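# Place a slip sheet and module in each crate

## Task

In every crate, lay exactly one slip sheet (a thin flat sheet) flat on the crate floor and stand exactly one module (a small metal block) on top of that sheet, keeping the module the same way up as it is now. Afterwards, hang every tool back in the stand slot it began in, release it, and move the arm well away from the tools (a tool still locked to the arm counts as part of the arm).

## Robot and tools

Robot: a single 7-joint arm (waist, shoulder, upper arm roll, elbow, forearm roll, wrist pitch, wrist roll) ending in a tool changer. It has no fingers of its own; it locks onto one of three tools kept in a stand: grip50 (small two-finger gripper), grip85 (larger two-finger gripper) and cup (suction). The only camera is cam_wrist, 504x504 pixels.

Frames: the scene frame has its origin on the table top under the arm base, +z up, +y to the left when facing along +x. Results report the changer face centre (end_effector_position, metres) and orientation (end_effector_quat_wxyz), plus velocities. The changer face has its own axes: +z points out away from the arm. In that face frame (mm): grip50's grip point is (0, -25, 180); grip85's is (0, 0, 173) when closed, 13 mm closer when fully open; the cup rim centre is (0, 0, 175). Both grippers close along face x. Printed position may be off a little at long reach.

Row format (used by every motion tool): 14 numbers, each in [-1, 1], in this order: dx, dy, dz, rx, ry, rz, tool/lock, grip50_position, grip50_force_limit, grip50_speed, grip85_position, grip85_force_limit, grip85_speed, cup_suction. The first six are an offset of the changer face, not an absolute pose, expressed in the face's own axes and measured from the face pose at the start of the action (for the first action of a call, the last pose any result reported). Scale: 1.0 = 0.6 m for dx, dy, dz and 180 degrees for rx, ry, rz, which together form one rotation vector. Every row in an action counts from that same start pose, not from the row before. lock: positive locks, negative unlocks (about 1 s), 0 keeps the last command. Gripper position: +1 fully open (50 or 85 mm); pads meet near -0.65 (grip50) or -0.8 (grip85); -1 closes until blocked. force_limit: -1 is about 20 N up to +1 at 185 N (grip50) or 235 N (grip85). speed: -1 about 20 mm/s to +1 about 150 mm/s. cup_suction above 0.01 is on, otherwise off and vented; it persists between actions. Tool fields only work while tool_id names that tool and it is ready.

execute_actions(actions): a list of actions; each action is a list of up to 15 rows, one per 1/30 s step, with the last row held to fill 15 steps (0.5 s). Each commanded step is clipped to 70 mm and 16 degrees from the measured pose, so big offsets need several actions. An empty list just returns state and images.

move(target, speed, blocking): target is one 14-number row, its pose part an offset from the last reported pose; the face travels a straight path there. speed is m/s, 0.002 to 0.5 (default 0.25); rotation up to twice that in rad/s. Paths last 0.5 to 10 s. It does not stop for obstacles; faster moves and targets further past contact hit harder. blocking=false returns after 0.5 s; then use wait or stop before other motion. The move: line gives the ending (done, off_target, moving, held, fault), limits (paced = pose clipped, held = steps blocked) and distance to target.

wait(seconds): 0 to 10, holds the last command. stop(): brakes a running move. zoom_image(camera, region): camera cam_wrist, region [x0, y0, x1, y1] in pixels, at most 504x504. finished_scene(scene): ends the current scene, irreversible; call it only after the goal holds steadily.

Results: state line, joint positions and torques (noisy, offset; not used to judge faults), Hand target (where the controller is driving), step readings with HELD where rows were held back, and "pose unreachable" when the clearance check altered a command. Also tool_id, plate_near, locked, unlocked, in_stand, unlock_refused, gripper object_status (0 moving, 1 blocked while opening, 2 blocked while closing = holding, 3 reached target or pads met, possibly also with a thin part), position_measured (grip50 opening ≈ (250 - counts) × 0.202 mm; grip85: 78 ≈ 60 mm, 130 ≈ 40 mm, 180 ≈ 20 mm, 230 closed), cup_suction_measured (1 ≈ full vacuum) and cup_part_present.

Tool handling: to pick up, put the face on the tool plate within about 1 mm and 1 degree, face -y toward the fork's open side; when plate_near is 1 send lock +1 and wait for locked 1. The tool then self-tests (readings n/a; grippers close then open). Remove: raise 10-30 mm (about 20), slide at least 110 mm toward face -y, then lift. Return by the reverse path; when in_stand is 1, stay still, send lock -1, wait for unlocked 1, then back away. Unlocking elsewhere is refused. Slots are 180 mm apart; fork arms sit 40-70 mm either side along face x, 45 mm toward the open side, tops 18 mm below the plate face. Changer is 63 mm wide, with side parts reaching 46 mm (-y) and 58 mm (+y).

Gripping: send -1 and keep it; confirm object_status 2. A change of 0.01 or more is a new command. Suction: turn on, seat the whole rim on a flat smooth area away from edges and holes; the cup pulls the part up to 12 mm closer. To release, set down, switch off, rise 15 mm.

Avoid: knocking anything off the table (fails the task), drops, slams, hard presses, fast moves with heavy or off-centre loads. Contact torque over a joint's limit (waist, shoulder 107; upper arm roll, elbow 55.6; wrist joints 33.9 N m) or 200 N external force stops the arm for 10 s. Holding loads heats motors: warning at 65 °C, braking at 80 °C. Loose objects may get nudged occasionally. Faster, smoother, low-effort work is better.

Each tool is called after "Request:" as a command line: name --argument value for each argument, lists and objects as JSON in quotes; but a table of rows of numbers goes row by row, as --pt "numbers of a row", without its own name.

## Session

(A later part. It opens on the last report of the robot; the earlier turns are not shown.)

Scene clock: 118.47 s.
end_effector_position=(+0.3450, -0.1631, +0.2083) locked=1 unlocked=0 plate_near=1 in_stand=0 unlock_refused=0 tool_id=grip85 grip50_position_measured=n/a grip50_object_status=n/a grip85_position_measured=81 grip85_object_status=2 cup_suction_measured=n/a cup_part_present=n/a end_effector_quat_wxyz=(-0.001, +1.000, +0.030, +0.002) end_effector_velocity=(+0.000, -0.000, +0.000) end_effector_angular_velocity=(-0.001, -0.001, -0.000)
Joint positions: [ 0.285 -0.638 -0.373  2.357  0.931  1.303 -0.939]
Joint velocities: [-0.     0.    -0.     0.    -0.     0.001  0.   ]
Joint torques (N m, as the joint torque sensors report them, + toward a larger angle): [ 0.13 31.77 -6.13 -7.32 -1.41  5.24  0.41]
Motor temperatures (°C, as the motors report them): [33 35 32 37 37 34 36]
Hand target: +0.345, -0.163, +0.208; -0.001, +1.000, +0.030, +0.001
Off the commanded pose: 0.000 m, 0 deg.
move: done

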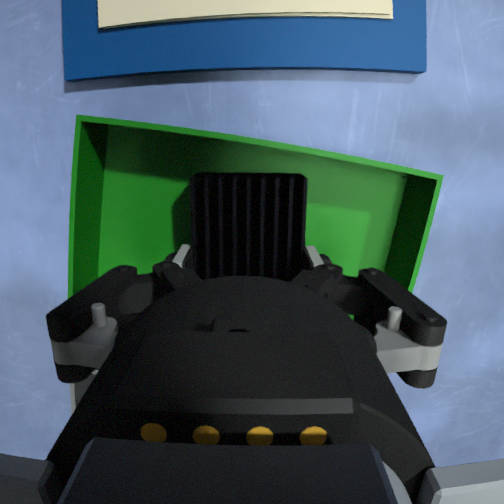

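Request:
move --target '[0,0,0,0,0,0,0,0,0,0,0.6,-0.3,1,0]'

Request:
move --target '[0,0,0.018,0,0,0,0,0,0,0,0.6,-0.3,1,0]' --speed 0.03

Request:
move --target '[0,0,0,0,0,0,0,0,0,0,-1,-0.3,0,0]'

Request:
move --target '[0,0,-0.12,0,0,0,0,0,0,0,-1,-0.3,0,0]' --speed 0.15

Request:
move --target '[0.283,0,0,0,0,0.019,0,0,0,0,-1,-0.3,0,0]'

Request:
move --target '[0,0,0.12,0,0,0,0,0,0,0,-1,-0.3,0,0]' --speed 0.08

Scene clock: 125.50 s.
end_effector_position=(+0.3450, -0.1631, +0.2083) locked=1 unlocked=0 plate_near=1 in_stand=0 unlock_refused=0 tool_id=grip85 grip50_position_measured=n/a grip50_object_status=n/a grip85_position_measured=53 grip85_object_status=3 cup_suction_measured=n/a cup_part_present=n/a end_effector_quat_wxyz=(-0.001, +1.000, +0.030, +0.002) end_effector_velocity=(-0.000, +0.000, +0.000) end_effector_angular_velocity=(-0.000, +0.000, +0.000)
Joint positions: [ 0.285 -0.639 -0.373  2.357  0.931  1.303 -0.939]
Joint velocities: [ 0.     0.     0.     0.    -0.001  0.     0.   ]
Joint torques (N m, as the joint torque sensors report them, + toward a larger angle): [-0.12 36.95 -6.41 -5.53 -1.35  5.43  0.12]
Motor temperatures (°C, as the motors report them): [33 35 32 36 37 34 36]
Hand target: +0.345, -0.163, +0.208; -0.001, +1.000, +0.030, +0.002
Off the commanded pose: 0.000 m, 0 deg.
move: done

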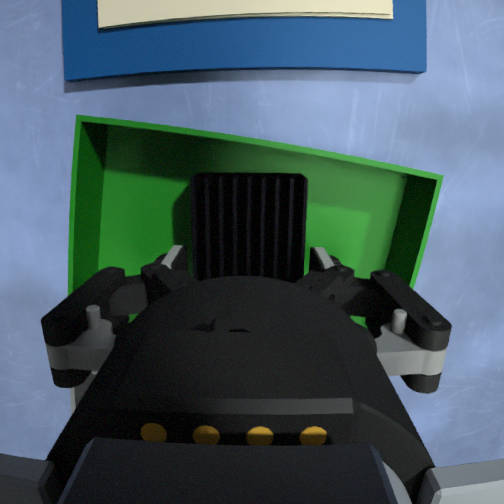

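Scene clock: 126.23 s.
end_effector_position=(+0.3449, -0.1631, +0.1976) locked=1 unlocked=0 plate_near=1 in_stand=0 unlock_refused=0 tool_id=grip85 grip50_position_measured=n/a grip50_object_status=n/a grip85_position_measured=53 grip85_object_status=3 cup_suction_measured=n/a cup_part_present=n/a end_effector_quat_wxyz=(-0.001, +1.000, +0.030, +0.001) end_effector_velocity=(+0.000, -0.000, -0.001) end_effector_angular_velocity=(-0.000, -0.001, +0.000)
Joint positions: [ 0.26  -0.674 -0.345  2.333  0.963  1.317 -0.968]
Joint velocities: [-0.003 -0.002  0.003 -0.002  0.002  0.002 -0.002]
Joint torques (N m, as the joint torque sensors report them, + toward a larger angle): [ 0.09 35.87 -6.12 -5.55 -0.95  6.05 -0.58]
Motor temperatures (°C, as the motors report them): [33 35 32 36 37 34 36]
Hand target: +0.345, -0.163, +0.197; -0.001, +1.000, +0.030, +0.002
Off the commanded pose: 0.000 m, 0 deg.
move: done

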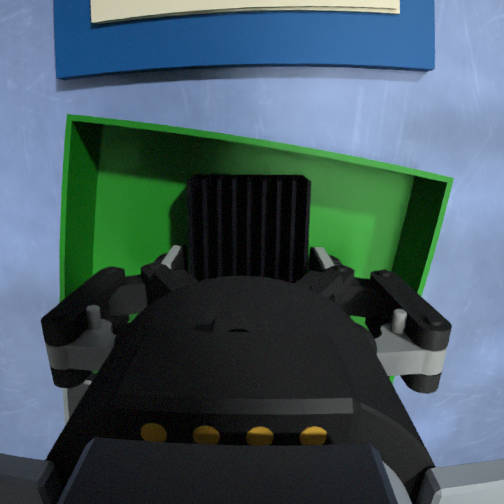

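Scene clock: 126.73 s.
end_effector_position=(+0.3449, -0.1630, +0.1978) locked=1 unlocked=0 plate_near=1 in_stand=0 unlock_refused=0 tool_id=grip85 grip50_position_measured=n/a grip50_object_status=n/a grip85_position_measured=80 grip85_object_status=2 cup_suction_measured=n/a cup_part_present=n/a end_effector_quat_wxyz=(-0.001, +1.000, +0.030, +0.002) end_effector_velocity=(+0.000, +0.000, +0.000) end_effector_angular_velocity=(+0.000, +0.000, +0.001)
Joint positions: [ 0.26  -0.673 -0.345  2.334  0.963  1.317 -0.968]
Joint velocities: [ 0.     0.     0.    -0.    -0.001 -0.     0.   ]
Joint torques (N m, as the joint torque sensors report them, + toward a larger angle): [-0.18 33.71 -6.02 -6.11 -1.45  5.19  0.35]
Motor temperatures (°C, as the motors report them): [33 35 32 36 37 34 36]
Hand target: +0.345, -0.163, +0.198; -0.001, +1.000, +0.030, +0.001
Off the commanded pose: 0.000 m, 0 deg.
move: done

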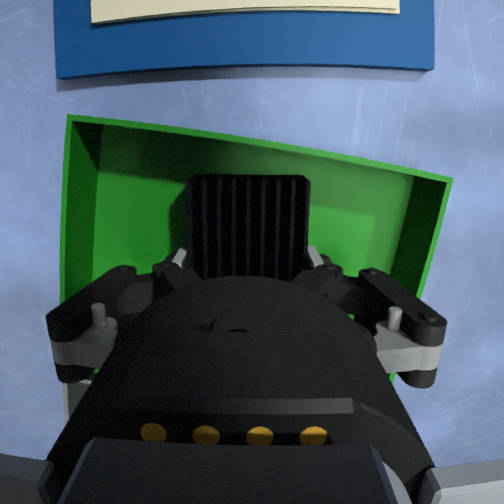

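Scene clock: 127.70 s.
end_effector_position=(+0.3447, -0.1632, +0.2697) locked=1 unlocked=0 plate_near=1 in_stand=0 unlock_refused=0 tool_id=grip85 grip50_position_measured=n/a grip50_object_status=n/a grip85_position_measured=80 grip85_object_status=2 cup_suction_measured=n/a cup_part_present=n/a end_effector_quat_wxyz=(-0.001, +1.000, +0.030, +0.002) end_effector_velocity=(-0.000, -0.000, +0.001) end_effector_angular_velocity=(-0.001, +0.002, -0.001)
Joint positions: [ 0.438 -0.41  -0.556  2.5    0.667  1.231 -0.725]
Joint velocities: [ 0.006  0.003 -0.008  0.003 -0.007 -0.003  0.007]
Joint torques (N m, as the joint torque sensors report them, + toward a larger angle): [  1.26  31.55  -6.07 -10.08  -2.1    5.48   1.32]
Motor temperatures (°C, as the motors report them): [33 35 32 36 37 34 36]
Hand target: +0.345, -0.163, +0.270; -0.001, +1.000, +0.030, +0.001
Off the commanded pose: 0.000 m, 0 deg.
move: done

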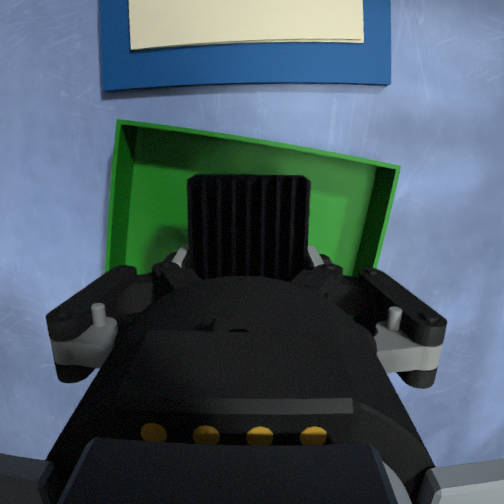

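Scene clock: 128.87 s.
end_effector_position=(+0.5139, -0.1530, +0.2704) locked=1 unlocked=0 plate_near=1 in_stand=0 unlock_refused=0 tool_id=grip85 grip50_position_measured=n/a grip50_object_status=n/a grip85_position_measured=80 grip85_object_status=2 cup_suction_measured=n/a cup_part_present=n/a end_effector_quat_wxyz=(-0.001, +1.000, +0.001, +0.001) end_effector_velocity=(+0.002, +0.000, -0.000) end_effector_angular_velocity=(+0.001, +0.001, -0.001)
Joint positions: [ 0.417 -0.61  -0.565  2.076  0.571  0.979 -0.496]
Joint velocities: [-0.002 -0.002  0.001 -0.005  0.    -0.004  0.001]
Joint torques (N m, as the joint torque sensors report them, + toward a larger angle): [ -0.98  45.05 -10.47 -19.77  -2.45   5.13   0.99]
Motor temperatures (°C, as the motors report them): [33 35 32 36 37 34 36]
Hand target: +0.514, -0.153, +0.270; -0.001, +1.000, +0.000, +0.001
Off the commanded pose: 0.000 m, 0 deg.
move: done

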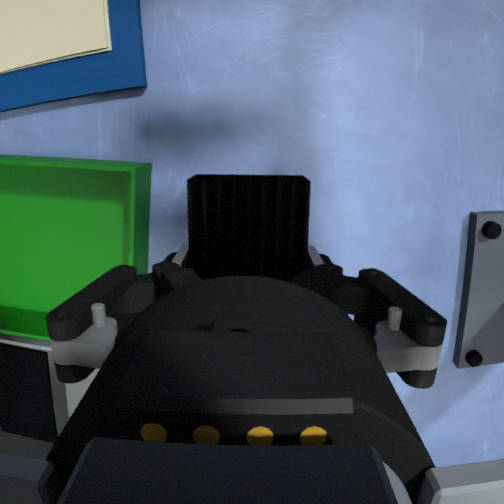

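Scene clock: 130.10 s.
end_effector_position=(+0.5139, -0.1528, +0.1984) locked=1 unlocked=0 plate_near=1 in_stand=0 unlock_refused=0 tool_id=grip85 grip50_position_measured=n/a grip50_object_status=n/a grip85_position_measured=80 grip85_object_status=2 cup_suction_measured=n/a cup_part_present=n/a end_effector_quat_wxyz=(-0.001, +1.000, +0.001, +0.001) end_effector_velocity=(+0.000, -0.000, -0.001) end_effector_angular_velocity=(+0.000, +0.000, +0.000)
Joint positions: [ 0.332 -0.791 -0.453  1.995  0.699  1.076 -0.58 ]
Joint velocities: [-0.002 -0.002  0.003 -0.002  0.     0.001 -0.001]
Joint torques (N m, as the joint torque sensors report them, + toward a larger angle): [ -1.3   48.68 -11.3  -15.52  -2.27   6.25  -0.6 ]
Motor temperatures (°C, as the motors report them): [33 35 32 36 37 34 36]
Hand target: +0.514, -0.153, +0.198; -0.001, +1.000, +0.001, +0.001
Off the commanded pose: 0.000 m, 0 deg.
move: done

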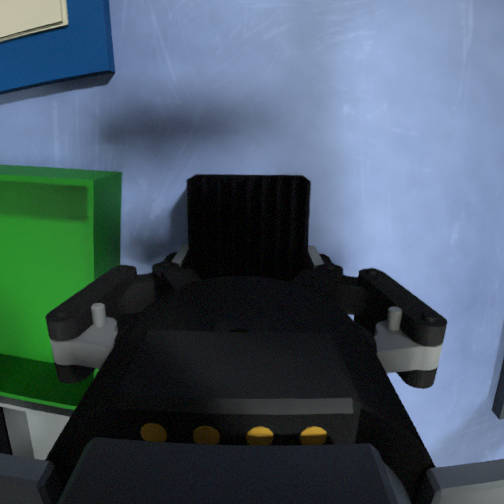

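Request:
move --target '[0,0,0.006,0,0,0,0,0,0,0,-1,-0.3,0,0]' --speed 0.01

Request:
move --target '[0,0,0.003,0,0,0,0,0,0,0,-1,-0.3,0,0]' --speed 0.01

Scene clock: 132.40 s.
end_effector_position=(+0.5140, -0.1529, +0.1956) locked=1 unlocked=0 plate_near=1 in_stand=0 unlock_refused=0 tool_id=grip85 grip50_position_measured=n/a grip50_object_status=n/a grip85_position_measured=80 grip85_object_status=2 cup_suction_measured=n/a cup_part_present=n/a end_effector_quat_wxyz=(-0.001, +1.000, +0.000, +0.001) end_effector_velocity=(-0.000, -0.000, -0.000) end_effector_angular_velocity=(+0.001, +0.001, +0.000)
Joint positions: [ 0.328 -0.798 -0.448  1.991  0.703  1.08  -0.582]
Joint velocities: [-0.001  0.     0.001 -0.    -0.    -0.001 -0.   ]
Joint torques (N m, as the joint torque sensors report them, + toward a larger angle): [ -1.83  38.18  -8.05 -17.12  -1.45   6.46  -0.54]
Motor temperatures (°C, as the motors report them): [33 35 32 36 37 34 36]
Hand target: +0.514, -0.153, +0.195; -0.001, +1.000, +0.001, +0.001
Off the commanded pose: 0.001 m, 0 deg.
move: done

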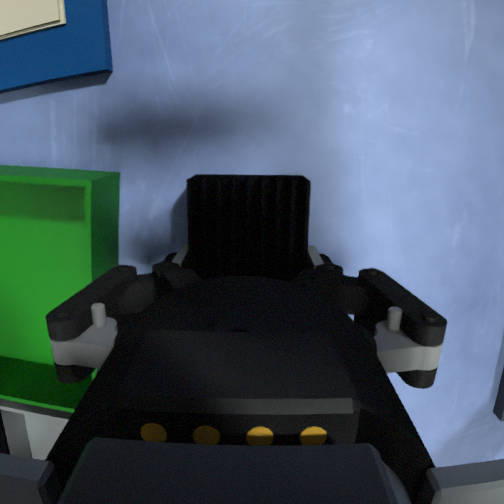

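Scene clock: 133.10 s.
end_effector_position=(+0.5140, -0.1531, +0.1955) locked=1 unlocked=0 plate_near=1 in_stand=0 unlock_refused=0 tool_id=grip85 grip50_position_measured=n/a grip50_object_status=n/a grip85_position_measured=80 grip85_object_status=2 cup_suction_measured=n/a cup_part_present=n/a end_effector_quat_wxyz=(-0.002, +1.000, +0.000, +0.002) end_effector_velocity=(-0.000, +0.000, -0.000) end_effector_angular_velocity=(+0.000, -0.000, -0.000)
Joint positions: [ 0.326 -0.798 -0.446  1.991  0.703  1.081 -0.583]
Joint velocities: [-0.001  0.     0.001  0.    -0.     0.001  0.   ]
Joint torques (N m, as the joint torque sensors report them, + toward a larger angle): [ -3.46  25.84  -4.97 -20.87  -0.4    8.48  -0.47]
Motor temperatures (°C, as the motors report them): [33 35 32 36 37 34 36]
Hand target: +0.514, -0.153, +0.194; -0.001, +1.000, +0.000, +0.001
Off the commanded pose: 0.002 m, 0 deg.
move: done

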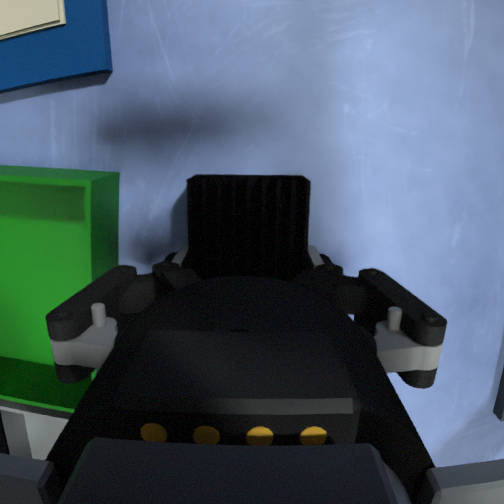

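Request:
move --target '[0,0,0,0,0,0,0,0,0,0,0.6,-0.3,1,0]'

Request:
move --target '[0,0,-0.13,0,0,0,0,0,0,0,1,-0.3,1,0]'

Request:
move --target '[-0.332,0.228,-0.02,0,0,0.017,0,0,0,0,1,-0.3,1,0]' --speed 0.35

Scene clock: 136.27 s.
end_effector_position=(+0.5141, -0.1531, +0.1954) locked=1 unlocked=0 plate_near=1 in_stand=0 unlock_refused=0 tool_id=grip85 grip50_position_measured=n/a grip50_object_status=n/a grip85_position_measured=53 grip85_object_status=3 cup_suction_measured=n/a cup_part_present=n/a end_effector_quat_wxyz=(-0.002, +1.000, +0.000, +0.002) end_effector_velocity=(+0.000, -0.000, +0.000) end_effector_angular_velocity=(-0.000, +0.000, +0.000)
Joint positions: [ 0.326 -0.798 -0.446  1.991  0.703  1.082 -0.583]
Joint velocities: [-0.     0.    -0.     0.    -0.001  0.     0.   ]
Joint torques (N m, as the joint torque sensors report them, + toward a larger angle): [  0.49  51.14 -12.15 -12.91  -2.8    5.02   0.32]
Motor temperatures (°C, as the motors report them): [33 35 32 36 37 34 36]
Hand target: +0.514, -0.153, +0.195; -0.002, +1.000, +0.000, +0.002
Off the commanded pose: 0.000 m, 0 deg.
move: done

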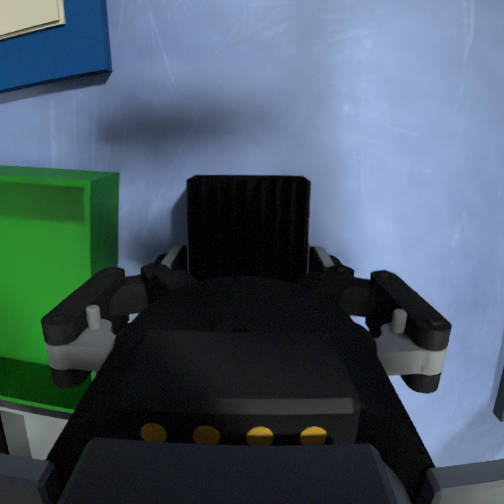

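Scene clock: 137.10 s.
end_effector_position=(+0.5139, -0.1533, +0.2733) locked=1 unlocked=0 plate_near=1 in_stand=0 unlock_refused=0 tool_id=grip85 grip50_position_measured=n/a grip50_object_status=n/a grip85_position_measured=3 grip85_object_status=3 cup_suction_measured=n/a cup_part_present=n/a end_effector_quat_wxyz=(-0.002, +1.000, +0.000, +0.002) end_effector_velocity=(+0.000, -0.000, +0.002) end_effector_angular_velocity=(-0.002, -0.000, +0.000)
Joint positions: [ 0.412 -0.6   -0.56   2.079  0.559  0.979 -0.489]
Joint velocities: [ 0.004  0.003 -0.005  0.002 -0.004 -0.002  0.002]
Joint torques (N m, as the joint torque sensors report them, + toward a larger angle): [  0.92  46.66 -11.66 -17.87  -3.46   4.65   1.18]
Motor temperatures (°C, as the motors report them): [33 35 32 36 37 34 36]
Hand target: +0.514, -0.153, +0.273; -0.001, +1.000, +0.000, +0.002
Off the commanded pose: 0.000 m, 0 deg.
move: done

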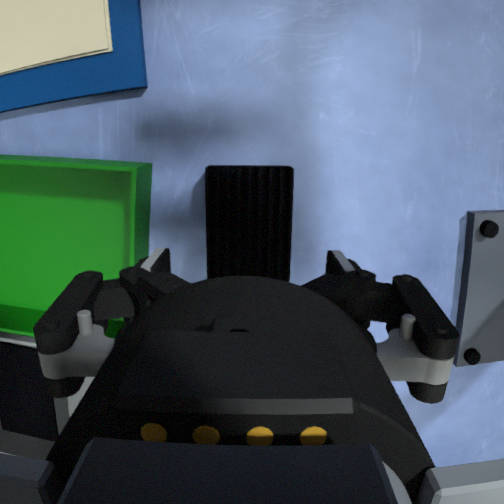

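Scene clock: 138.30 s.
end_effector_position=(+0.3150, -0.2905, +0.2842) locked=1 unlocked=0 plate_near=1 in_stand=0 unlock_refused=0 tool_id=grip85 grip50_position_measured=n/a grip50_object_status=n/a grip85_position_measured=3 grip85_object_status=3 cup_suction_measured=n/a cup_part_present=n/a end_effector_quat_wxyz=(-0.001, +1.000, -0.027, +0.002) end_effector_velocity=(-0.001, -0.001, +0.000) end_effector_angular_velocity=(+0.001, -0.000, -0.000)
Joint positions: [ 0.152 -0.426 -0.658  2.392  0.614  1.111 -0.916]
Joint velocities: [-0.002  0.002 -0.001  0.001  0.    -0.001 -0.003]
Joint torques (N m, as the joint torque sensors report them, + toward a larger angle): [ -0.83  32.93  -8.59 -13.62  -2.98   5.16  -0.38]
Motor temperatures (°C, as the motors report them): [33 35 32 36 37 34 36]
Hand target: +0.315, -0.291, +0.284; -0.001, +1.000, -0.026, +0.002
Off the commanded pose: 0.000 m, 0 deg.
move: done

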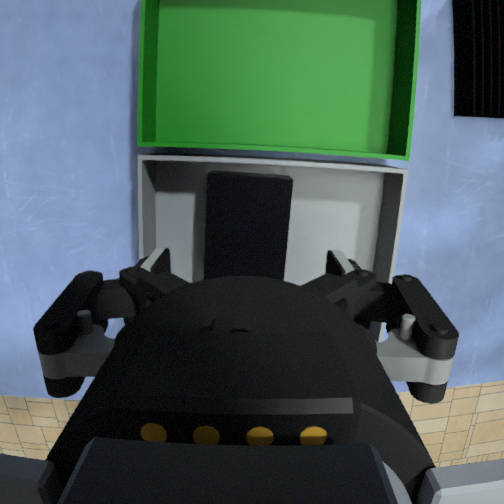

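Request:
move --target '[-0.005,0.008,0.06,0,0,0.019,0,0,0,0,0.75,-0.3,1,0]' --speed 0.15

Scene clock: 140.87 s.
end_effector_position=(+0.3119, -0.2950, +0.2483) locked=1 unlocked=0 plate_near=1 in_stand=0 unlock_refused=0 tool_id=grip85 grip50_position_measured=n/a grip50_object_status=n/a grip85_position_measured=35 grip85_object_status=3 cup_suction_measured=n/a cup_part_present=n/a end_effector_quat_wxyz=(-0.001, +0.998, -0.056, +0.002) end_effector_velocity=(+0.000, -0.000, -0.001) end_effector_angular_velocity=(-0.001, -0.001, -0.001)
Joint positions: [ 0.065 -0.554 -0.566  2.325  0.764  1.146 -0.978]
Joint velocities: [-0.004 -0.003  0.004 -0.002  0.004  0.003 -0.002]
Joint torques (N m, as the joint torque sensors report them, + toward a larger angle): [ -1.62  33.9   -8.12 -12.4   -1.63   6.05  -0.85]
Motor temperatures (°C, as the motors report them): [33 35 32 36 37 34 36]
Hand target: +0.312, -0.295, +0.248; -0.001, +0.998, -0.056, +0.002
Off the commanded pose: 0.000 m, 0 deg.
move: done

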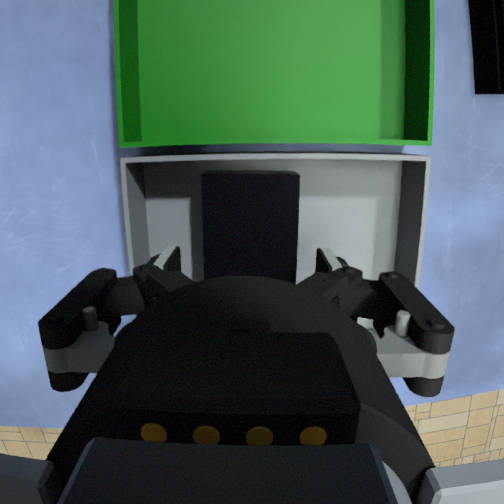

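Request:
move --target '[0,0,0.0843,0,0,0,0,0,0,0,0.75,-0.3,1,0]' --speed 0.1

Request:
move --target '[0,0,0,0,0,0,0,0,0,0,-1,-0.3,0,0]'

Request:
move --target '[0,0,-0.12,0,0,0,0,0,0,0,-1,-0.3,0,0]' --speed 0.15

Request:
move --target '[0.333,-0.054,0,0,0,-0.036,0,0,0,0,-1,-0.3,0,0]'

Request:
move --target '[0,0,0.118,0,0,0,0,0,0,0,-1,-0.3,0,0]' --speed 0.1

Request:
move --target '[0,0,0.007,0,0,0,0,0,0,0,-1,-0.3,0,0]' --speed 0.01

Scene clock: 146.93 s.
end_effector_position=(+0.3121, -0.2948, +0.1978) locked=1 unlocked=0 plate_near=1 in_stand=0 unlock_refused=0 tool_id=grip85 grip50_position_measured=n/a grip50_object_status=n/a grip85_position_measured=35 grip85_object_status=3 cup_suction_measured=n/a cup_part_present=n/a end_effector_quat_wxyz=(-0.002, +0.998, -0.056, +0.002) end_effector_velocity=(+0.000, -0.000, -0.001) end_effector_angular_velocity=(+0.000, -0.001, +0.001)
Joint positions: [-0.031 -0.711 -0.447  2.232  0.916  1.204 -1.094]
Joint velocities: [-0.003 -0.002  0.003 -0.002  0.002  0.001 -0.003]
Joint torques (N m, as the joint torque sensors report them, + toward a larger angle): [-1.2  39.66 -8.93 -8.78 -1.67  5.99 -0.37]
Motor temperatures (°C, as the motors report them): [33 35 32 36 37 34 36]
Hand target: +0.312, -0.295, +0.198; -0.001, +0.998, -0.056, +0.002
Off the commanded pose: 0.000 m, 0 deg.
move: done

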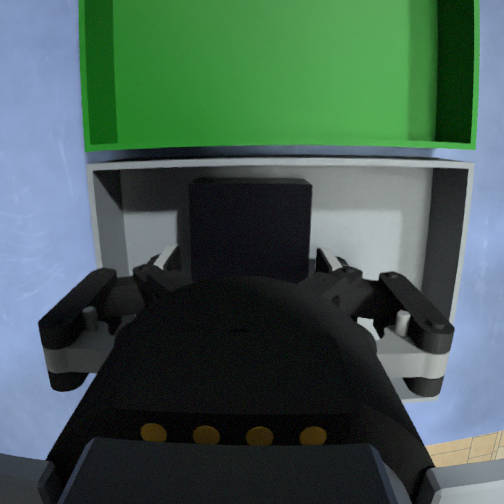

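Scene clock: 147.43 s.
end_effector_position=(+0.3122, -0.2949, +0.1980) locked=1 unlocked=0 plate_near=1 in_stand=0 unlock_refused=0 tool_id=grip85 grip50_position_measured=n/a grip50_object_status=n/a grip85_position_measured=80 grip85_object_status=2 cup_suction_measured=n/a cup_part_present=n/a end_effector_quat_wxyz=(-0.002, +0.998, -0.056, +0.002) end_effector_velocity=(+0.000, -0.000, +0.000) end_effector_angular_velocity=(-0.001, -0.001, -0.001)
Joint positions: [-0.031 -0.71  -0.448  2.232  0.916  1.204 -1.094]
Joint velocities: [-0.     0.     0.     0.     0.001  0.002 -0.   ]
Joint torques (N m, as the joint torque sensors report them, + toward a larger angle): [-0.53 37.13 -8.68 -8.43 -1.92  5.34  0.31]
Motor temperatures (°C, as the motors report them): [33 35 32 36 37 34 36]
Hand target: +0.312, -0.295, +0.198; -0.002, +0.998, -0.056, +0.002
Off the commanded pose: 0.000 m, 0 deg.
move: done

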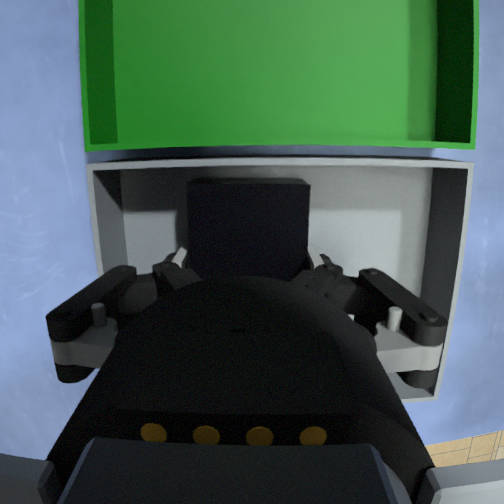

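Scene clock: 148.37 s.
end_effector_position=(+0.3118, -0.2950, +0.2698) locked=1 unlocked=0 plate_near=1 in_stand=0 unlock_refused=0 tool_id=grip85 grip50_position_measured=n/a grip50_object_status=n/a grip85_position_measured=80 grip85_object_status=2 cup_suction_measured=n/a cup_part_present=n/a end_effector_quat_wxyz=(-0.002, +0.998, -0.056, +0.002) end_effector_velocity=(-0.000, -0.000, +0.001) end_effector_angular_velocity=(+0.000, +0.003, -0.000)
Joint positions: [ 0.108 -0.48  -0.62   2.364  0.679  1.124 -0.917]
Joint velocities: [ 0.005  0.003 -0.007  0.002 -0.006 -0.004  0.005]
Joint torques (N m, as the joint torque sensors report them, + toward a larger angle): [  0.91  33.6   -8.61 -12.12  -2.66   4.84   0.8 ]
Motor temperatures (°C, as the motors report them): [33 35 32 36 37 34 36]
Hand target: +0.312, -0.295, +0.270; -0.002, +0.998, -0.057, +0.002
Off the commanded pose: 0.000 m, 0 deg.
move: done

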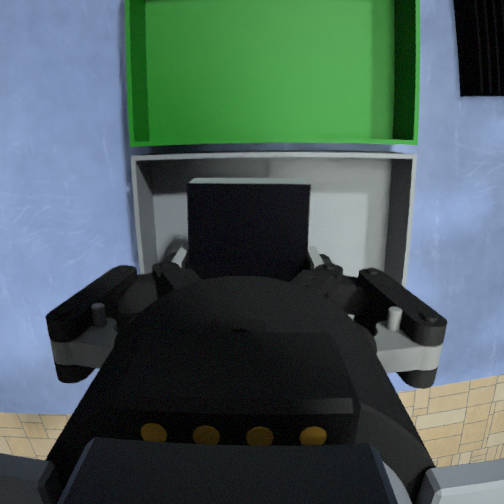

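Scene clock: 149.67 s.
end_effector_position=(+0.5137, -0.2852, +0.2709) locked=1 unlocked=0 plate_near=1 in_stand=0 unlock_refused=0 tool_id=grip85 grip50_position_measured=n/a grip50_object_status=n/a grip85_position_measured=80 grip85_object_status=2 cup_suction_measured=n/a cup_part_present=n/a end_effector_quat_wxyz=(-0.001, +1.000, +0.000, +0.002) end_effector_velocity=(+0.002, +0.000, -0.000) end_effector_angular_velocity=(+0.001, +0.000, +0.002)
Joint positions: [ 0.146 -0.684 -0.565  1.917  0.567  0.888 -0.712]
Joint velocities: [-0.    -0.002  0.    -0.005 -0.    -0.003  0.   ]
Joint torques (N m, as the joint torque sensors report them, + toward a larger angle): [ -1.21  49.24 -12.66 -21.42  -3.5    4.65   0.99]
Motor temperatures (°C, as the motors report them): [33 35 32 36 37 34 36]
Hand target: +0.514, -0.285, +0.271; -0.001, +1.000, +0.000, +0.002
Off the commanded pose: 0.000 m, 0 deg.
move: done

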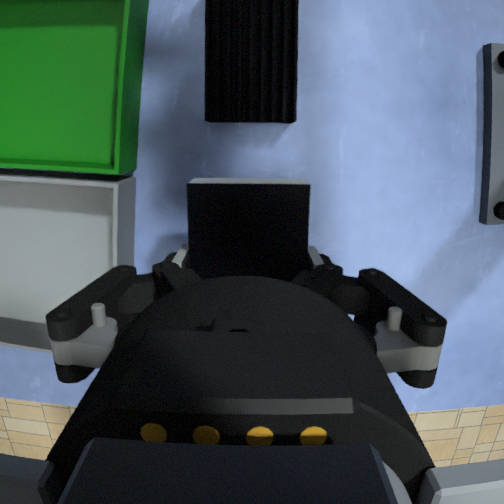

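Scene clock: 150.73 s.
end_effector_position=(+0.5139, -0.2850, +0.2002) locked=1 unlocked=0 plate_near=1 in_stand=0 unlock_refused=0 tool_id=grip85 grip50_position_measured=n/a grip50_object_status=n/a grip85_position_measured=80 grip85_object_status=2 cup_suction_measured=n/a cup_part_present=n/a end_effector_quat_wxyz=(-0.001, +1.000, +0.000, +0.002) end_effector_velocity=(-0.000, -0.000, -0.001) end_effector_angular_velocity=(+0.001, -0.000, -0.001)
Joint positions: [ 0.084 -0.845 -0.48   1.851  0.667  0.98  -0.771]
Joint velocities: [-0.002 -0.003  0.002 -0.001  0.002  0.002 -0.001]
Joint torques (N m, as the joint torque sensors report them, + toward a larger angle): [  0.28  53.63 -13.26 -18.34  -2.59   6.32  -0.66]
Motor temperatures (°C, as the motors report them): [33 36 32 36 37 34 36]
Hand target: +0.514, -0.285, +0.200; -0.001, +1.000, +0.000, +0.002
Off the commanded pose: 0.000 m, 0 deg.
move: done

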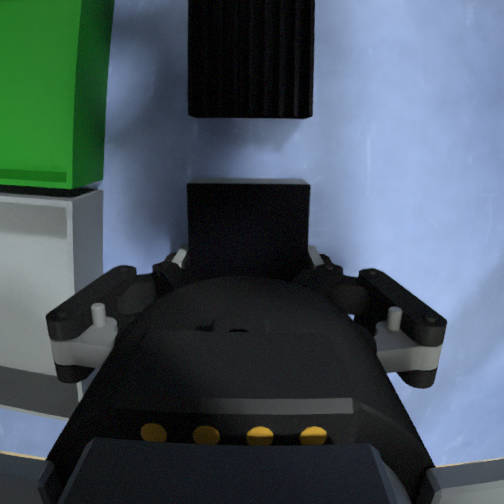

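Scene clock: 151.43 s.
end_effector_position=(+0.5139, -0.2849, +0.1961) locked=1 unlocked=0 plate_near=1 in_stand=0 unlock_refused=0 tool_id=grip85 grip50_position_measured=n/a grip50_object_status=n/a grip85_position_measured=80 grip85_object_status=2 cup_suction_measured=n/a cup_part_present=n/a end_effector_quat_wxyz=(-0.001, +1.000, +0.000, +0.002) end_effector_velocity=(+0.000, -0.000, -0.000) end_effector_angular_velocity=(-0.000, -0.001, +0.000)
Joint positions: [ 0.08  -0.854 -0.475  1.847  0.671  0.985 -0.774]
Joint velocities: [-0.001 -0.     0.001 -0.    -0.001  0.001  0.   ]
Joint torques (N m, as the joint torque sensors report them, + toward a larger angle): [ -1.21  51.97 -11.79 -18.06  -2.38   6.23  -0.49]
Motor temperatures (°C, as the motors report them): [33 36 32 36 37 34 36]
Hand target: +0.514, -0.285, +0.196; -0.001, +1.000, +0.000, +0.002
Off the commanded pose: 0.000 m, 0 deg.
move: done

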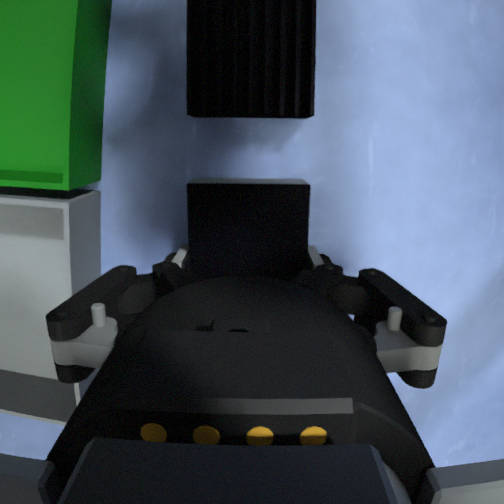

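Request:
move --target '[0,0,0.001,0,0,0,0,0,0,0,0.6,-0.3,1,0]'

Request:
move --target '[0,0,-0.1,0,0,0,0,0,0,0,1,-0.3,1,0]'

Request:
move --target '[-0.09,-0.3,-0.212,0,0,-0.519,0,0,0,0,1,-0.3,1,0]' --speed 0.4

Scene clock: 154.73 s.
end_effector_position=(+0.5138, -0.2849, +0.1956) locked=1 unlocked=0 plate_near=1 in_stand=0 unlock_refused=0 tool_id=grip85 grip50_position_measured=n/a grip50_object_status=n/a grip85_position_measured=53 grip85_object_status=3 cup_suction_measured=n/a cup_part_present=n/a end_effector_quat_wxyz=(-0.001, +1.000, +0.000, +0.002) end_effector_velocity=(+0.000, +0.000, -0.000) end_effector_angular_velocity=(+0.001, -0.000, -0.000)
Joint positions: [ 0.079 -0.855 -0.474  1.847  0.672  0.985 -0.774]
Joint velocities: [-0.     0.     0.001 -0.     0.    -0.    -0.   ]
Joint torques (N m, as the joint torque sensors report them, + toward a larger angle): [ -0.86  53.08 -13.03 -17.52  -2.58   6.    -0.11]
Motor temperatures (°C, as the motors report them): [33 36 32 36 37 34 36]
Hand target: +0.514, -0.285, +0.196; -0.001, +1.000, +0.000, +0.002
Off the commanded pose: 0.000 m, 0 deg.
move: done

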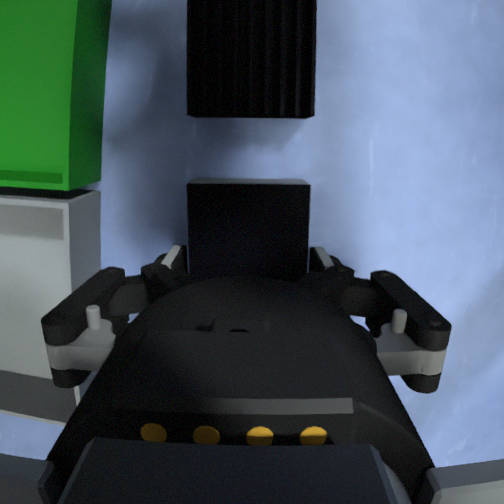

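Scene clock: 155.53 s.
end_effector_position=(+0.5137, -0.2851, +0.2555) locked=1 unlocked=0 plate_near=1 in_stand=0 unlock_refused=0 tool_id=grip85 grip50_position_measured=n/a grip50_object_status=n/a grip85_position_measured=3 grip85_object_status=3 cup_suction_measured=n/a cup_part_present=n/a end_effector_quat_wxyz=(-0.001, +1.000, +0.000, +0.002) end_effector_velocity=(+0.000, -0.000, +0.002) end_effector_angular_velocity=(-0.001, -0.000, -0.001)
Joint positions: [ 0.131 -0.718 -0.544  1.905  0.588  0.91  -0.725]
Joint velocities: [ 0.002  0.003 -0.003  0.001 -0.001 -0.002  0.002]
Joint torques (N m, as the joint torque sensors report them, + toward a larger angle): [  0.55  52.87 -13.46 -18.51  -3.71   4.74   1.35]
Motor temperatures (°C, as the motors report them): [33 36 32 36 37 34 36]
Hand target: +0.514, -0.285, +0.256; -0.001, +1.000, +0.000, +0.002
Off the commanded pose: 0.000 m, 0 deg.
move: done

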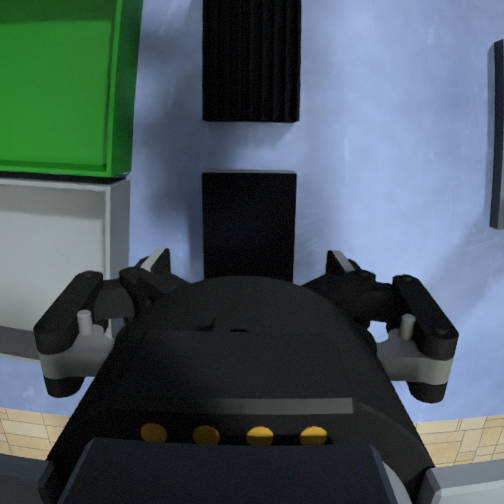

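Scene clock: 158.03 s.
end_effector_position=(+0.4592, -0.1056, +0.3830) locked=1 unlocked=0 plate_near=1 in_stand=0 unlock_refused=0 tool_id=grip85 grip50_position_measured=n/a grip50_object_status=n/a grip85_position_measured=3 grip85_object_status=3 cup_suction_measured=n/a cup_part_present=n/a end_effector_quat_wxyz=(+0.001, +0.686, +0.727, +0.002) end_effector_velocity=(-0.000, +0.001, +0.000) end_effector_angular_velocity=(+0.001, +0.001, +0.006)
Joint positions: [ 0.343 -0.118 -0.381  2.349  0.063  0.905 -1.664]
Joint velocities: [-0.     0.002  0.002  0.001 -0.001 -0.002 -0.004]
Joint torques (N m, as the joint torque sensors report them, + toward a larger angle): [  1.06  35.46  -0.21 -24.94  -4.01   4.69  -0.61]
Motor temperatures (°C, as the motors report them): [33 36 32 36 37 34 36]
Hand target: +0.459, -0.105, +0.383; +0.001, +0.686, +0.728, +0.002
Off the commanded pose: 0.000 m, 0 deg.
move: done

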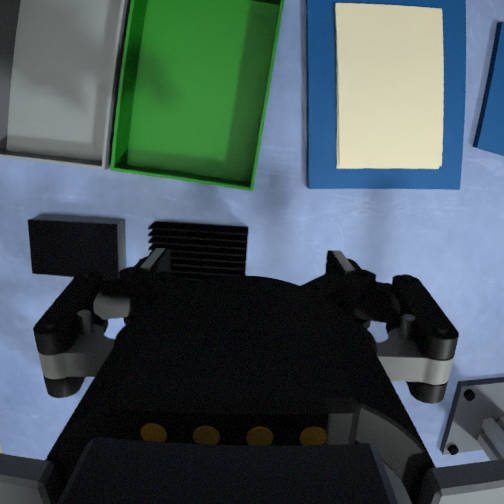

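Request:
move --target '[0.4962,0.1,0,0,0,0,0,0,0,0,1,-0.3,1,0]' --speed 0.35

Request:
move --target '[0,0.15,0,0,0,0,0,0,0,0,1,-0.3,1,0]' --speed 0.12

Scene clock: 161.90 s.
end_effector_position=(+0.5017, +0.1952, +0.3842) locked=1 unlocked=0 plate_near=1 in_stand=0 unlock_refused=0 tool_id=grip85 grip50_position_measured=n/a grip50_object_status=n/a grip85_position_measured=3 grip85_object_status=3 cup_suction_measured=n/a cup_part_present=n/a end_effector_quat_wxyz=(+0.000, +0.686, +0.728, +0.003) end_effector_velocity=(+0.001, +0.001, +0.000) end_effector_angular_velocity=(+0.000, -0.001, -0.001)
Joint positions: [ 0.7   -0.286 -0.166  2.117  0.05   0.841 -1.074]
Joint velocities: [ 0.    -0.002 -0.    -0.003 -0.     0.     0.002]
Joint torques (N m, as the joint torque sensors report them, + toward a larger angle): [  1.12  43.57  -0.89 -28.62  -3.27   4.59   0.9 ]
Motor temperatures (°C, as the motors report them): [33 36 32 36 37 34 36]
Hand target: +0.502, +0.195, +0.384; +0.000, +0.686, +0.727, +0.003
Off the commanded pose: 0.000 m, 0 deg.
move: done

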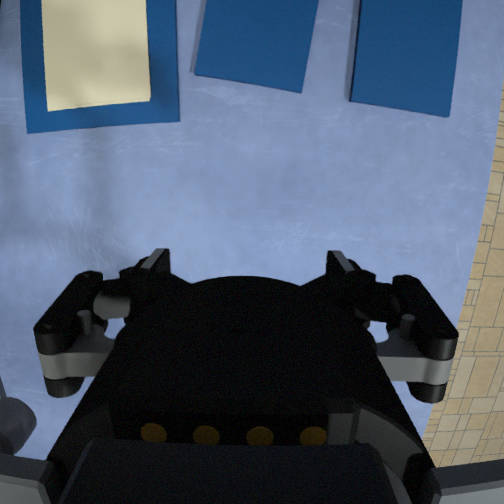

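Scene clock: 163.03 s.
end_effector_position=(+0.5914, +0.2004, +0.3847) locked=1 unlocked=0 plate_near=1 in_stand=0 unlock_refused=0 tool_id=grip85 grip50_position_measured=n/a grip50_object_status=n/a grip85_position_measured=3 grip85_object_status=3 cup_suction_measured=n/a cup_part_present=n/a end_effector_quat_wxyz=(+0.001, +0.686, +0.727, +0.003) end_effector_velocity=(+0.001, +0.000, +0.000) end_effector_angular_velocity=(+0.001, -0.001, +0.001)
Joint positions: [ 0.633 -0.461 -0.19   1.836  0.095  0.731 -1.178]
Joint velocities: [-0.002 -0.002  0.001 -0.005 -0.    -0.001 -0.001]
Joint torques (N m, as the joint torque sensors report them, + toward a larger angle): [ -0.38  53.62  -2.27 -30.79  -3.56   4.53  -0.27]
Motor temperatures (°C, as the motors report them): [33 36 32 36 37 34 36]
Hand target: +0.591, +0.200, +0.385; +0.001, +0.686, +0.728, +0.003
Off the commanded pose: 0.000 m, 0 deg.
move: done

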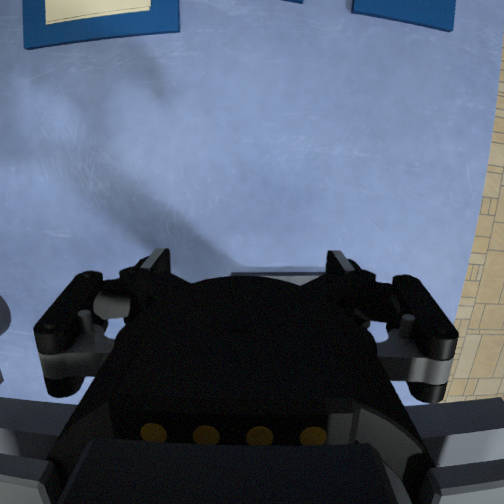

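Request:
move --target '[0,0.0668,0.003,0,0,0,0,0,0,0,1,-0.3,1,0]' --speed 0.06

Scene clock: 165.17 s.
end_effector_position=(+0.6314, +0.2027, +0.3833) locked=1 unlocked=0 plate_near=1 in_stand=0 unlock_refused=0 tool_id=grip85 grip50_position_measured=n/a grip50_object_status=n/a grip85_position_measured=3 grip85_object_status=3 cup_suction_measured=n/a cup_part_present=n/a end_effector_quat_wxyz=(+0.001, +0.686, +0.727, +0.003) end_effector_velocity=(+0.001, +0.000, -0.000) end_effector_angular_velocity=(+0.000, +0.001, +0.000)
Joint positions: [ 0.599 -0.544 -0.192  1.699  0.11   0.677 -1.212]
Joint velocities: [-0.001 -0.002  0.001 -0.004  0.    -0.002 -0.001]
Joint torques (N m, as the joint torque sensors report them, + toward a larger angle): [ -0.16  58.13  -2.54 -31.62  -3.67   4.84  -0.61]
Motor temperatures (°C, as the motors report them): [33 36 32 36 37 34 36]
Hand target: +0.631, +0.203, +0.383; +0.001, +0.686, +0.727, +0.003
Off the commanded pose: 0.000 m, 0 deg.
move: done

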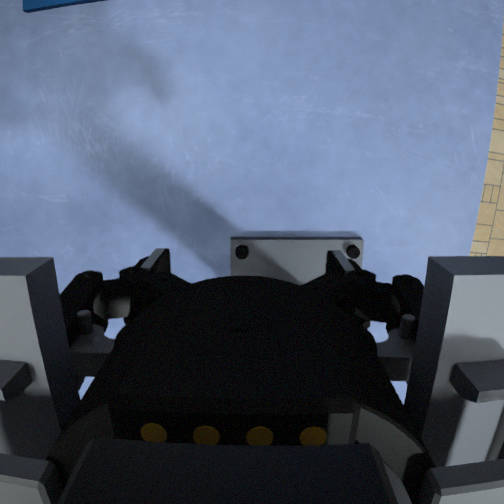

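Matches the earlier image.

Request:
move --target '[0,0,0.0335,0,0,0,0,0,0,0,1,-0.3,1,0]' --speed 0.02

Request:
execute_actions --actions '[[[0,0,0.001,0,0,0,0,0,0,0,1,0,1,0]],[[0,0,0,0,0,0,-1,0,0,0,1,0,1,0]],[[0,0,0,0,0,0,-1,0,0,0,1,0,1,0]],[[0,0,0,0,0,0,-1,0,0,0,1,0,1,0]]]'

Scene clock: 168.23 s.
end_effector_position=(+0.6315, +0.2029, +0.3636) locked=1 unlocked=0 plate_near=1 in_stand=1 unlock_refused=0 tool_id=grip85 grip50_position_measured=n/a grip50_object_status=n/a grip85_position_measured=3 grip85_object_status=3 cup_suction_measured=n/a cup_part_present=n/a end_effector_quat_wxyz=(+0.001, +0.686, +0.727, +0.003) end_effector_velocity=(-0.000, +0.000, -0.000) end_effector_angular_velocity=(+0.000, +0.000, +0.001)
Joint positions: [ 0.596 -0.576 -0.188  1.707  0.118  0.717 -1.216]
Joint velocities: [-0.001 -0.     0.001  0.    -0.     0.001 -0.001]
Joint torques (N m, as the joint torque sensors report them, + toward a larger angle): [ -0.49  58.36  -2.96 -29.21  -3.59   6.3   -0.35]
Motor temperatures (°C, as the motors report them): [33 36 32 37 37 34 36]
Hand target: +0.631, +0.203, +0.363; +0.001, +0.686, +0.727, +0.003
Off the commanded pose: 0.000 m, 0 deg.
move: done

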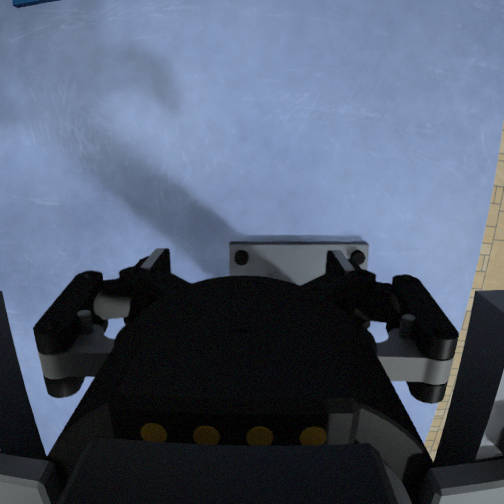

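Scene clock: 170.23 s.
end_effector_position=(+0.6314, +0.2028, +0.3633) locked=0 unlocked=1 plate_near=1 in_stand=1 unlock_refused=0 tool_id=none grip50_position_measured=n/a grip50_object_status=n/a grip85_position_measured=n/a grip85_object_status=n/a cup_suction_measured=n/a cup_part_present=n/a end_effector_quat_wxyz=(+0.001, +0.686, +0.727, +0.003) end_effector_velocity=(+0.000, +0.000, +0.000) end_effector_angular_velocity=(+0.001, -0.001, -0.000)
Joint positions: [ 0.596 -0.576 -0.188  1.708  0.118  0.717 -1.216]
Joint velocities: [ 0.     0.    -0.    -0.     0.     0.001  0.   ]
Joint torques (N m, as the joint torque sensors report them, + toward a larger angle): [  0.53  52.57  -2.42 -24.89  -3.19   4.06   0.23]
Motor temperatures (°C, as the motors report them): [33 36 32 37 37 34 36]
Hand target: +0.631, +0.203, +0.363; +0.001, +0.686, +0.727, +0.003
Off the commanded pose: 0.000 m, 0 deg.
Step readings (end_effector_position; steps 1 to 15: 1st action; 16 to 30: 2nd action; 31 to 45: 3rd action; 46 to 60: 4th action):
0: (+0.6315, +0.2029, +0.3636)
1: (+0.6315, +0.2029, +0.3635)
2: (+0.6315, +0.2029, +0.3635)
4: (+0.6315, +0.2029, +0.3635)
8: (+0.6316, +0.2029, +0.3635)
15: (+0.6316, +0.2029, +0.3635)
16: (+0.6314, +0.2028, +0.3633)
17: (+0.6314, +0.2029, +0.3633)
19: (+0.6314, +0.2028, +0.3633)
23: (+0.6314, +0.2028, +0.3633)
30: (+0.6314, +0.2028, +0.3633)
31: (+0.6314, +0.2028, +0.3633)
32: (+0.6314, +0.2028, +0.3633)
34: (+0.6314, +0.2028, +0.3633)
38: (+0.6314, +0.2028, +0.3633)
45: (+0.6314, +0.2028, +0.3633)
46: (+0.6314, +0.2028, +0.3633)
47: (+0.6314, +0.2028, +0.3633)
49: (+0.6314, +0.2028, +0.3633)
53: (+0.6314, +0.2028, +0.3633)
60: end_effector_position above

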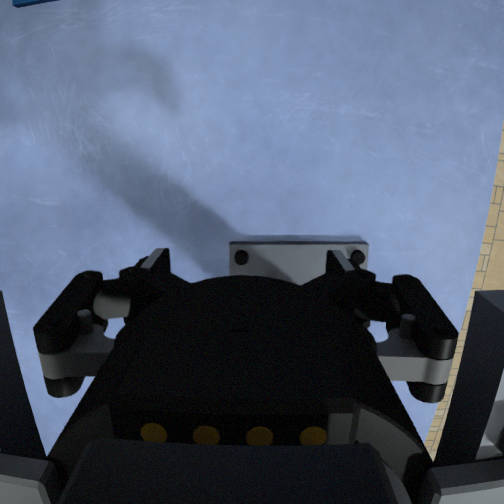

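Request:
move --target '[0,0,-0.07,0,0,0,0,0,0,0,0,0,0,0]' --speed 0.1

Request:
move --target '[-0.3,0,0,0,0,0,0,0,0,0,0,0,0,0]'

Request:
move --target '[0,0,0.052,0,0,0,0,0,0,0,0,0,0,0]' --speed 0.05

Scene clock: 173.27 s.
end_effector_position=(+0.6311, +0.2026, +0.4050) locked=0 unlocked=1 plate_near=0 in_stand=0 unlock_refused=0 tool_id=none grip50_position_measured=n/a grip50_object_status=n/a grip85_position_measured=n/a grip85_object_status=n/a cup_suction_measured=n/a cup_part_present=n/a end_effector_quat_wxyz=(+0.001, +0.686, +0.727, +0.003) end_effector_velocity=(+0.000, -0.000, +0.001) end_effector_angular_velocity=(-0.001, -0.000, -0.000)
Joint positions: [ 0.6   -0.511 -0.194  1.687  0.101  0.632 -1.206]
Joint velocities: [ 0.001  0.001 -0.001 -0.001 -0.001 -0.002  0.   ]
Joint torques (N m, as the joint torque sensors report them, + toward a larger angle): [  1.76  52.9   -3.04 -26.93  -3.97   2.93   1.03]
Motor temperatures (°C, as the motors report them): [33 36 32 37 37 34 36]
Hand target: +0.631, +0.203, +0.405; +0.001, +0.686, +0.727, +0.003
Off the commanded pose: 0.000 m, 0 deg.
move: done

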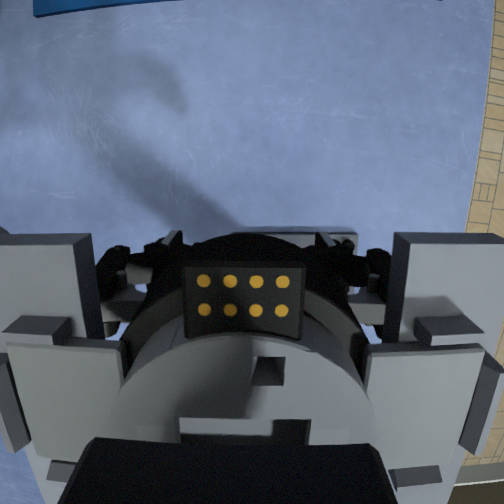

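Scene clock: 174.40 s.
end_effector_position=(+0.6417, +0.0230, +0.4047) locked=0 unlocked=1 plate_near=0 in_stand=0 unlock_refused=0 tool_id=none grip50_position_measured=n/a grip50_object_status=n/a grip85_position_measured=n/a grip85_object_status=n/a cup_suction_measured=n/a cup_part_present=n/a end_effector_quat_wxyz=(+0.001, +0.686, +0.727, +0.003) end_effector_velocity=(+0.000, -0.002, -0.000) end_effector_angular_velocity=(+0.000, +0.001, +0.002)
Joint positions: [ 0.385 -0.462 -0.253  1.766  0.13   0.659 -1.499]
Joint velocities: [-0.004 -0.001  0.    -0.001  0.001 -0.002 -0.005]
Joint torques (N m, as the joint torque sensors report them, + toward a larger angle): [  0.32  47.22  -2.3  -26.93  -2.67   3.4   -0.77]
Motor temperatures (°C, as the motors report them): [33 36 32 37 37 34 36]
Hand target: +0.642, +0.023, +0.405; +0.001, +0.686, +0.727, +0.003
Off the commanded pose: 0.000 m, 0 deg.
move: done

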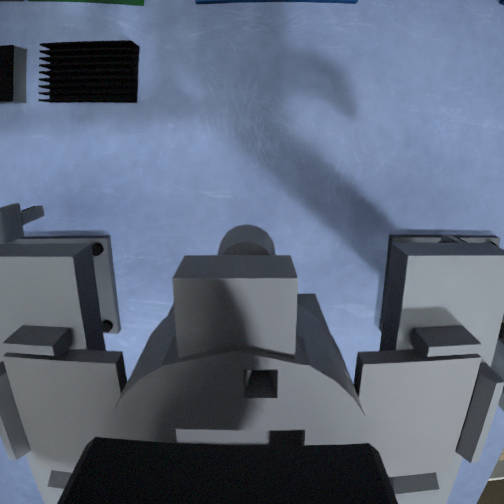

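Scene clock: 175.33 s.
end_effector_position=(+0.6419, +0.0231, +0.3738) locked=0 unlocked=1 plate_near=0 in_stand=0 unlock_refused=0 tool_id=none grip50_position_measured=n/a grip50_object_status=n/a grip85_position_measured=n/a grip85_object_status=n/a cup_suction_measured=n/a cup_part_present=n/a end_effector_quat_wxyz=(+0.002, +0.686, +0.727, +0.003) end_effector_velocity=(+0.000, -0.000, -0.001) end_effector_angular_velocity=(+0.000, -0.000, -0.000)
Joint positions: [ 0.38  -0.513 -0.246  1.781  0.147  0.723 -1.509]
Joint velocities: [-0.001 -0.002  0.001  0.     0.     0.002  0.   ]
Joint torques (N m, as the joint torque sensors report them, + toward a larger angle): [ -1.29  47.72  -2.21 -23.57  -2.53   4.53  -0.54]
Motor temperatures (°C, as the motors report them): [33 37 32 37 37 34 36]
Hand target: +0.642, +0.023, +0.374; +0.001, +0.686, +0.727, +0.003
Off the commanded pose: 0.000 m, 0 deg.
move: done

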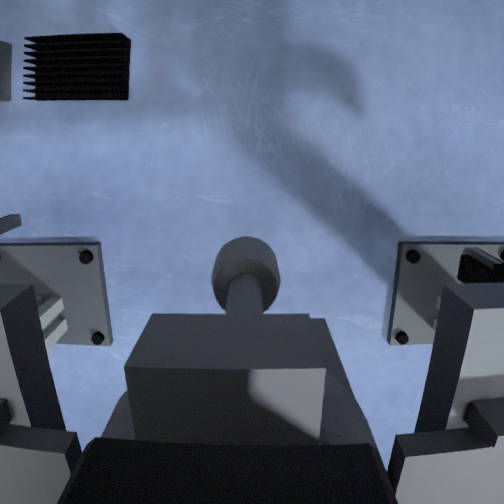

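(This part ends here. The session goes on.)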